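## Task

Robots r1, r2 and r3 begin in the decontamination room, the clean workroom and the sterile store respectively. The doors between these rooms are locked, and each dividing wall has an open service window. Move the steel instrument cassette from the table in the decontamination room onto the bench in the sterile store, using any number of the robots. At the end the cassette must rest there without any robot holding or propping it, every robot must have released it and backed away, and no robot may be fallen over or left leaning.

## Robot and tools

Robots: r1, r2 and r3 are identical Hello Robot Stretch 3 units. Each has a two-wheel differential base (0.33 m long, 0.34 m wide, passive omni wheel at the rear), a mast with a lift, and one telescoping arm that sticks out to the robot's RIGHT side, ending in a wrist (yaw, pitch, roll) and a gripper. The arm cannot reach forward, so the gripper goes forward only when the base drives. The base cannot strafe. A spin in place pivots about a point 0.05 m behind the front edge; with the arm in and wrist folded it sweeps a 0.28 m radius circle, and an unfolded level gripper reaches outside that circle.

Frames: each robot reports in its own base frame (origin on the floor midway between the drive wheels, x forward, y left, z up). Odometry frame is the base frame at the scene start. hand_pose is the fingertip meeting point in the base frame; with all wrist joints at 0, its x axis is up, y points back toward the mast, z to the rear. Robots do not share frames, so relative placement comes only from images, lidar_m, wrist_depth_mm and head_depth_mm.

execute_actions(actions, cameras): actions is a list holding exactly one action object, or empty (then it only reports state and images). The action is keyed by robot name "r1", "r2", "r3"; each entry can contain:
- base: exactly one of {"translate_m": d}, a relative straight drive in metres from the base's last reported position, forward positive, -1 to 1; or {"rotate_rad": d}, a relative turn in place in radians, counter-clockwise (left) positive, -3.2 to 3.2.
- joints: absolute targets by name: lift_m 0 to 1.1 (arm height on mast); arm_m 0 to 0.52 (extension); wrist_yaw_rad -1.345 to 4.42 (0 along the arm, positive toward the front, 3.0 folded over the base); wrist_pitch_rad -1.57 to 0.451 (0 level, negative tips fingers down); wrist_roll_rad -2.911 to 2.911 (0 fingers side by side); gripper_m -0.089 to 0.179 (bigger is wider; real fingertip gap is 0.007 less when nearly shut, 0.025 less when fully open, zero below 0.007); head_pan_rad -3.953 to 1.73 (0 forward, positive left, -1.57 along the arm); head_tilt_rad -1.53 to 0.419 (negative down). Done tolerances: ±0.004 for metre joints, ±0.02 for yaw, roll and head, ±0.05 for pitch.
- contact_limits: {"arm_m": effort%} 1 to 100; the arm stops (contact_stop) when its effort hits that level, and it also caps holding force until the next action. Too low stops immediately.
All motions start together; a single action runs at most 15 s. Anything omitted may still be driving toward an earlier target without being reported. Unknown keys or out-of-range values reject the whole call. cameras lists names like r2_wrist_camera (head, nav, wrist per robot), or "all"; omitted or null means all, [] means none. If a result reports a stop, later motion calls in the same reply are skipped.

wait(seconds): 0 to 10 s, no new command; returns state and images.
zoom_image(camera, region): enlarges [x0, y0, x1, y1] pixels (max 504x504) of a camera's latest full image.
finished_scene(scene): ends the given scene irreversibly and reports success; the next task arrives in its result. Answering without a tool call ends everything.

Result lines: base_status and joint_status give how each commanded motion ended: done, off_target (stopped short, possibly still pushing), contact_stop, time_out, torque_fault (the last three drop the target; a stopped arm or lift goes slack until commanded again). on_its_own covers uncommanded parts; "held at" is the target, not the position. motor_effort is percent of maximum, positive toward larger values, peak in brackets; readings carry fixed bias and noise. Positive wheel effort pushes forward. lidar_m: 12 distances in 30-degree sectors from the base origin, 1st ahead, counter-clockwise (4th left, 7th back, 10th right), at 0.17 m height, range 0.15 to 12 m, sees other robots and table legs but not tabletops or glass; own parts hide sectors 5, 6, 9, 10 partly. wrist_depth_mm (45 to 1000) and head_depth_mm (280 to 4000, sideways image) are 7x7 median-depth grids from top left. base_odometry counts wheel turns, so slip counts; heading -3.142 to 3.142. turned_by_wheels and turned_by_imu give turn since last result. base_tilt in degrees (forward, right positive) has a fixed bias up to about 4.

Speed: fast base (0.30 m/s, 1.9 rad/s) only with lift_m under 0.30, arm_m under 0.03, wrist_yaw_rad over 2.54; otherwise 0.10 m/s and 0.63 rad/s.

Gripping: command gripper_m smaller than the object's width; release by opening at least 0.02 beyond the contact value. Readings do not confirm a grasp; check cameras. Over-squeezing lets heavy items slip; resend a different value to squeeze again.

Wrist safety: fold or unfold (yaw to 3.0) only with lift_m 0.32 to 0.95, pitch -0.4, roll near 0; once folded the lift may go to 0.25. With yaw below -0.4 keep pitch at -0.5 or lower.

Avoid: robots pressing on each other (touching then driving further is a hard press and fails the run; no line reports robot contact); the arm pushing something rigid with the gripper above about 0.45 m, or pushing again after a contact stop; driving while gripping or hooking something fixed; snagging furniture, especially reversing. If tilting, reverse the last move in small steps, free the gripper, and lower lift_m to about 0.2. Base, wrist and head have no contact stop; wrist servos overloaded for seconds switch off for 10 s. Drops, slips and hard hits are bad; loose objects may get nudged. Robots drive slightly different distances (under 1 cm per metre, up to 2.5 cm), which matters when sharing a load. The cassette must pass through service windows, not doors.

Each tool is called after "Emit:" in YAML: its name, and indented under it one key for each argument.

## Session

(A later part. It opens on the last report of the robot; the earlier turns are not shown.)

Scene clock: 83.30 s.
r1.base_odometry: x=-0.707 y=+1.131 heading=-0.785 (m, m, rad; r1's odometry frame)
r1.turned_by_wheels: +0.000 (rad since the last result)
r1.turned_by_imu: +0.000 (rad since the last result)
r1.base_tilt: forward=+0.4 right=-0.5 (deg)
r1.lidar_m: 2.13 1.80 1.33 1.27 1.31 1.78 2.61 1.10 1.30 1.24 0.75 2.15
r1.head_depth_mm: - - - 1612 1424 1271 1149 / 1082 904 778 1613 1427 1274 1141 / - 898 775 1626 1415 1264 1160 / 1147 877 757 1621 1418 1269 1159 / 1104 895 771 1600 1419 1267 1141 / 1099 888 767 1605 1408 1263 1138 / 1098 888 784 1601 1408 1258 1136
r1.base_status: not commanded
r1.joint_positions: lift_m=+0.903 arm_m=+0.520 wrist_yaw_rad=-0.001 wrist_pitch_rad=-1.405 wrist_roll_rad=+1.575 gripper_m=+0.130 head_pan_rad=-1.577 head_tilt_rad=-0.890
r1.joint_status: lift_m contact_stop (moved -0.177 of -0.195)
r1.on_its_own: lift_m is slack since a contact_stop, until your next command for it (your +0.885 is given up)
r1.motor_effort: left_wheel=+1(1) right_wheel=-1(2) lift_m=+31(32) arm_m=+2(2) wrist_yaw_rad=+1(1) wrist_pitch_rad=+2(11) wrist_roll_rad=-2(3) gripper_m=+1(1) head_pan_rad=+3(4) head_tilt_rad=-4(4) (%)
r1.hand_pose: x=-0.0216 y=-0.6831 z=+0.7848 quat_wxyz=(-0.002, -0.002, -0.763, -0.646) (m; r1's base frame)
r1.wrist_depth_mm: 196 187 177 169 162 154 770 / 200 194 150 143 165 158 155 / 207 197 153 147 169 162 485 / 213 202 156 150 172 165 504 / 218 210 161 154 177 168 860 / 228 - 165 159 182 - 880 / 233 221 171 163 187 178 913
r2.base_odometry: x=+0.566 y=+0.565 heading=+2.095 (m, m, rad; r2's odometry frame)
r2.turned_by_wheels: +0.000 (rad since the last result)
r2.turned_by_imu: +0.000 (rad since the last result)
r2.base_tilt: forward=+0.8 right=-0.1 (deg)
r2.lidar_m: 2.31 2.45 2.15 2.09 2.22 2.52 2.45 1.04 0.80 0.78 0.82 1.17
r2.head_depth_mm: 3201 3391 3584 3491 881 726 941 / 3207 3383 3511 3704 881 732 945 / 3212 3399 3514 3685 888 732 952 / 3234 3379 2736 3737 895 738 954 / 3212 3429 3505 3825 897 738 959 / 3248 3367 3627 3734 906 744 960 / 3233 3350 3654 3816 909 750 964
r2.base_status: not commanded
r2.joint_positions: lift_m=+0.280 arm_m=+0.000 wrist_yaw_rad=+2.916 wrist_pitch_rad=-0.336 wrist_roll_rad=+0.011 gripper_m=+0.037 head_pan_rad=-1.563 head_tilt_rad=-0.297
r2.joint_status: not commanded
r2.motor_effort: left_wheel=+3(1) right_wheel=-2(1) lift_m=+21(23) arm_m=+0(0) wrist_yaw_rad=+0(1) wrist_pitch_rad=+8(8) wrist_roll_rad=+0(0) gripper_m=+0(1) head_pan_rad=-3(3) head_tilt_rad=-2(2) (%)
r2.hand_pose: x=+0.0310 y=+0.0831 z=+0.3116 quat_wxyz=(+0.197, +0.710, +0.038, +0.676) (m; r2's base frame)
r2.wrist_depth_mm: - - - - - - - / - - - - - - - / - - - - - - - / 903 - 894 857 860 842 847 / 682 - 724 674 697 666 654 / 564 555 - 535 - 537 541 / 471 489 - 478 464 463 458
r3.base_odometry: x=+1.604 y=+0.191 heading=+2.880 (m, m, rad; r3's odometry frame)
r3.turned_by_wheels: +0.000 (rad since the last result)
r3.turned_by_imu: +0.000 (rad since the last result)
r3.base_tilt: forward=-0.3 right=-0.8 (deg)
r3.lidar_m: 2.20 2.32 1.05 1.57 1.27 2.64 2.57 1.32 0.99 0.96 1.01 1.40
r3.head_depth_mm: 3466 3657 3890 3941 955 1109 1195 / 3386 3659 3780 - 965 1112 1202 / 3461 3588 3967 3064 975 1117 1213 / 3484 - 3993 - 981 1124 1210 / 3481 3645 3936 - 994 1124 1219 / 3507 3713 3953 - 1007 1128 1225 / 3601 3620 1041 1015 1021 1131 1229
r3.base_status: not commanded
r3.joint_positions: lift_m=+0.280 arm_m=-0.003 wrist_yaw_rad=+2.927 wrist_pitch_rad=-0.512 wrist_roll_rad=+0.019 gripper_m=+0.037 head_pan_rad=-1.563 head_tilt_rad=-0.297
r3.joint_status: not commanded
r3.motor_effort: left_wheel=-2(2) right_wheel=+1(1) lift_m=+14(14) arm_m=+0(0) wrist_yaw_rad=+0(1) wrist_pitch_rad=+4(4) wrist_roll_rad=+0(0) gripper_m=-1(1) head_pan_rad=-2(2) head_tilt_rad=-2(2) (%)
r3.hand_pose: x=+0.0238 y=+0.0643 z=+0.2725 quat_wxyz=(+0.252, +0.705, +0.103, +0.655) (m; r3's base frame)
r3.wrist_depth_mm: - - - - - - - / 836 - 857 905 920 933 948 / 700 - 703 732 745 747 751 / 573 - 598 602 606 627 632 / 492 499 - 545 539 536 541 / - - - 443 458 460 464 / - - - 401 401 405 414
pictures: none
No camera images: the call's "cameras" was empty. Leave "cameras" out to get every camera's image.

Emit:
execute_actions:
  actions:
    - {"r1":{"joints":{"gripper_m":-0.02}}}
  cameras: []

Emit:
execute_actions:
  actions:
    - {"r1":{"joints":{"lift_m":1.08}}}
  cameras: ["r1_wrist_camera"]

Scene clock: 87.83 s.
r1.base_odometry: x=-0.707 y=+1.131 heading=-0.785 (m, m, rad; r1's odometry frame)
r1.turned_by_wheels: +0.000 (rad since the last result)
r1.turned_by_imu: +0.000 (rad since the last result)
r1.base_tilt: forward=+0.3 right=-0.5 (deg)
r1.lidar_m: 2.13 1.80 1.32 1.27 1.31 1.78 2.61 1.10 1.29 1.24 0.75 2.15
r1.head_depth_mm: - - 777 1628 1432 1275 1149 / 1099 903 778 1617 1425 1269 1147 / - 899 757 1624 1418 1269 1160 / 1149 873 757 1609 1423 1265 1159 / 1105 895 758 1608 1423 1264 1141 / 1105 892 769 1610 1414 1261 1135 / 1094 889 786 1603 1407 1256 1136
r1.base_status: not commanded
r1.joint_positions: lift_m=+0.907 arm_m=+0.520 wrist_yaw_rad=-0.001 wrist_pitch_rad=-1.405 wrist_roll_rad=+1.575 gripper_m=-0.018 head_pan_rad=-1.577 head_tilt_rad=-0.890
r1.joint_status: all done
r1.on_its_own: lift_m is slack since a contact_stop, until your next command for it (your +0.885 is given up)
r1.motor_effort: left_wheel=+2(2) right_wheel=-1(1) lift_m=+27(31) arm_m=+2(2) wrist_yaw_rad=+1(1) wrist_pitch_rad=+2(14) wrist_roll_rad=-2(2) gripper_m=-42(100) head_pan_rad=+3(2) head_tilt_rad=-4(4) (%)
r1.hand_pose: x=-0.0216 y=-0.6831 z=+0.7894 quat_wxyz=(-0.002, -0.002, -0.763, -0.646) (m; r1's base frame)
r1.wrist_depth_mm: 203 192 184 174 166 159 777 / 208 198 188 146 166 162 796 / 214 203 193 147 169 166 163 / 220 209 197 151 174 169 850 / 224 215 164 155 178 174 873 / 232 222 167 159 151 178 864 / 241 226 213 162 190 181 906
r2.base_odometry: x=+0.566 y=+0.565 heading=+2.095 (m, m, rad; r2's odometry frame)
r2.turned_by_wheels: +0.000 (rad since the last result)
r2.turned_by_imu: +0.000 (rad since the last result)
r2.base_tilt: forward=+0.7 right=+0.0 (deg)
r2.lidar_m: 2.31 2.45 2.14 2.10 2.22 2.51 2.45 1.04 0.79 0.78 0.82 1.18
r2.head_depth_mm: 3154 3376 3545 3452 880 727 939 / 3189 3396 3516 3738 886 730 946 / 3193 3365 3519 3763 889 731 951 / 3209 3377 2755 3730 893 736 955 / 3253 3362 3574 3747 898 739 957 / 3259 3354 3604 3702 903 743 957 / 3284 3452 3602 3822 909 747 967
r2.base_status: not commanded
r2.joint_positions: lift_m=+0.280 arm_m=+0.000 wrist_yaw_rad=+2.916 wrist_pitch_rad=-0.336 wrist_roll_rad=+0.011 gripper_m=+0.037 head_pan_rad=-1.563 head_tilt_rad=-0.297
r2.joint_status: not commanded
r2.motor_effort: left_wheel=+2(1) right_wheel=-2(2) lift_m=+22(23) arm_m=+0(0) wrist_yaw_rad=+1(1) wrist_pitch_rad=+8(8) wrist_roll_rad=+1(0) gripper_m=-1(1) head_pan_rad=-3(3) head_tilt_rad=-1(1) (%)
r2.hand_pose: x=+0.0310 y=+0.0831 z=+0.3116 quat_wxyz=(+0.197, +0.710, +0.038, +0.676) (m; r2's base frame)
r2.wrist_depth_mm: - - - - - - - / - - - - - - - / - - - - - - - / 879 - 863 851 856 857 843 / 666 - 694 665 690 682 684 / 557 556 - 545 - 558 542 / 480 485 - 485 460 460 460
r3.base_odometry: x=+1.604 y=+0.191 heading=+2.880 (m, m, rad; r3's odometry frame)
r3.turned_by_wheels: +0.000 (rad since the last result)
r3.turned_by_imu: +0.001 (rad since the last result)
r3.base_tilt: forward=-0.4 right=-0.7 (deg)
r3.lidar_m: 2.21 2.32 1.05 1.56 1.27 2.63 2.57 1.32 0.99 0.96 1.01 1.39
r3.head_depth_mm: 3398 3615 3855 - 953 1113 1197 / 3404 3675 3834 - 961 1110 1207 / 3459 3639 3924 3109 978 1113 1206 / 3442 - 3932 - 983 1115 1206 / 3487 3717 3886 - 1000 1123 1210 / 3470 3654 3976 - 1009 1124 1216 / 3491 3604 1035 1016 1024 1134 1229
r3.base_status: not commanded
r3.joint_positions: lift_m=+0.280 arm_m=-0.003 wrist_yaw_rad=+2.927 wrist_pitch_rad=-0.512 wrist_roll_rad=+0.019 gripper_m=+0.037 head_pan_rad=-1.563 head_tilt_rad=-0.297
r3.joint_status: not commanded
r3.motor_effort: left_wheel=-2(2) right_wheel=+1(1) lift_m=+15(14) arm_m=+0(0) wrist_yaw_rad=+0(0) wrist_pitch_rad=+4(4) wrist_roll_rad=+0(0) gripper_m=-1(1) head_pan_rad=-3(2) head_tilt_rad=-2(2) (%)
r3.hand_pose: x=+0.0238 y=+0.0643 z=+0.2725 quat_wxyz=(+0.252, +0.705, +0.103, +0.655) (m; r3's base frame)
r3.wrist_depth_mm: - - - - - - - / 847 - 901 922 928 947 976 / 690 - 708 734 752 753 784 / 576 - 596 599 612 612 633 / 502 505 - 539 524 527 538 / - - - 441 458 459 468 / - - - 406 404 408 415
pictures: none
No camera images: the call's "cameras" was empty. Leave "cameras" out to get every camera's image.

Scene clock: 90.53 s.
r1.base_odometry: x=-0.707 y=+1.131 heading=-0.785 (m, m, rad; r1's odometry frame)
r1.turned_by_wheels: +0.000 (rad since the last result)
r1.turned_by_imu: +0.000 (rad since the last result)
r1.base_tilt: forward=+0.4 right=-0.5 (deg)
r1.lidar_m: 2.14 1.80 1.33 1.27 1.31 1.77 2.61 1.10 1.29 1.24 0.75 2.14
r1.head_depth_mm: 1119 906 780 1625 1429 1273 1149 / 1117 903 777 1622 1421 1270 1146 / 1112 902 774 1616 1420 1274 1161 / 1105 899 772 1613 1414 1261 1157 / 1103 893 770 1612 1416 1261 1143 / 1097 890 768 1609 1418 1263 1137 / 1092 890 783 1601 1406 1256 1135
r1.base_status: not commanded
r1.joint_positions: lift_m=+1.080 arm_m=+0.520 wrist_yaw_rad=-0.001 wrist_pitch_rad=-1.400 wrist_roll_rad=+1.575 gripper_m=-0.015 head_pan_rad=-1.577 head_tilt_rad=-0.890
r1.joint_status: all done
r1.on_its_own: gripper_m is held at -0.016, not at your -0.020, by its stall guard, which is not easing now
r1.motor_effort: left_wheel=+1(3) right_wheel=+0(2) lift_m=+34(35) arm_m=+2(2) wrist_yaw_rad=+1(0) wrist_pitch_rad=+0(10) wrist_roll_rad=-2(2) gripper_m=-9(41) head_pan_rad=+3(3) head_tilt_rad=-4(3) (%)
r1.hand_pose: x=-0.0216 y=-0.6843 z=+0.9619 quat_wxyz=(-0.001, -0.002, -0.765, -0.645) (m; r1's base frame)
r1.wrist_depth_mm: 398 380 354 336 321 928 888 / 410 385 366 342 330 990 946 / 416 399 374 325 335 - - / 428 406 382 334 344 - - / 444 416 396 338 348 - - / 449 424 409 - 361 - - / 472 438 415 390 368 - -
r2.base_odometry: x=+0.566 y=+0.565 heading=+2.095 (m, m, rad; r2's odometry frame)
r2.turned_by_wheels: +0.000 (rad since the last result)
r2.turned_by_imu: +0.000 (rad since the last result)
r2.base_tilt: forward=+0.9 right=+0.2 (deg)
r2.lidar_m: 2.31 2.44 2.15 2.10 2.21 2.52 2.46 1.04 0.80 0.78 0.82 1.17
r2.head_depth_mm: 3187 3413 3524 3465 877 726 943 / 3178 3402 3502 3687 887 729 948 / 3194 3371 3519 3729 888 733 948 / 3210 3397 3514 3820 894 737 954 / 3258 3443 3590 3827 896 737 954 / 3217 3468 3598 3780 905 743 962 / 3261 3443 3612 3848 906 746 961
r2.base_status: not commanded
r2.joint_positions: lift_m=+0.280 arm_m=+0.000 wrist_yaw_rad=+2.916 wrist_pitch_rad=-0.336 wrist_roll_rad=+0.011 gripper_m=+0.037 head_pan_rad=-1.563 head_tilt_rad=-0.297
r2.joint_status: not commanded
r2.motor_effort: left_wheel=+1(1) right_wheel=-2(2) lift_m=+21(23) arm_m=+0(0) wrist_yaw_rad=+1(1) wrist_pitch_rad=+8(8) wrist_roll_rad=+0(0) gripper_m=+0(0) head_pan_rad=-3(3) head_tilt_rad=-1(2) (%)
r2.hand_pose: x=+0.0310 y=+0.0831 z=+0.3116 quat_wxyz=(+0.197, +0.710, +0.038, +0.676) (m; r2's base frame)
r2.wrist_depth_mm: - - - - - - - / - - - - - - - / - - - - - - - / 887 - 843 867 853 843 834 / 675 - 712 676 688 661 676 / 559 561 - 548 - 551 541 / 474 486 - 491 456 469 464
r3.base_odometry: x=+1.604 y=+0.191 heading=+2.880 (m, m, rad; r3's odometry frame)
r3.turned_by_wheels: +0.000 (rad since the last result)
r3.turned_by_imu: +0.000 (rad since the last result)
r3.base_tilt: forward=-0.6 right=-0.7 (deg)
r3.lidar_m: 2.21 2.32 1.05 1.57 1.27 2.64 2.56 1.32 0.99 0.96 1.01 1.39
r3.head_depth_mm: 3453 3598 3913 3877 950 1105 1196 / 3449 3675 3820 - 965 1106 1201 / 3495 3606 3929 3058 973 1121 1207 / 3454 - 3928 - 981 1120 1215 / 3471 3702 3895 - 1001 1125 1220 / 3435 3655 3894 - 1010 1126 1222 / 3475 3607 1037 1018 1019 1135 1233
r3.base_status: not commanded
r3.joint_positions: lift_m=+0.280 arm_m=-0.003 wrist_yaw_rad=+2.927 wrist_pitch_rad=-0.512 wrist_roll_rad=+0.019 gripper_m=+0.037 head_pan_rad=-1.563 head_tilt_rad=-0.297
r3.joint_status: not commanded
r3.motor_effort: left_wheel=-2(1) right_wheel=+1(1) lift_m=+14(14) arm_m=-1(0) wrist_yaw_rad=+0(0) wrist_pitch_rad=+4(4) wrist_roll_rad=+0(0) gripper_m=-1(1) head_pan_rad=-3(2) head_tilt_rad=-2(2) (%)
r3.hand_pose: x=+0.0238 y=+0.0643 z=+0.2725 quat_wxyz=(+0.252, +0.705, +0.103, +0.655) (m; r3's base frame)
r3.wrist_depth_mm: - - - - - - - / 842 - 910 898 939 954 974 / 696 - 716 719 740 742 770 / 573 - 602 602 619 617 624 / 497 505 - 528 533 534 541 / - - - 448 452 462 464 / - - - 399 411 411 413
pictures: r1_wrist_camera
camera_calibration (this result's frames):
r1_wrist_camera: T_world_to_cam=[[-0.0393883, 0.984304, -0.172028, 0.840005], [0.985068, 0.0671273, 0.158541, -0.0547937], [0.1676, -0.163215, -0.97225, 0.990195], [0, 0, 0, 1]] pos_world=[-0.078895, -0.661528, 1.11591]
Images, in order (width x height): r1_wrist_camera 644x364.

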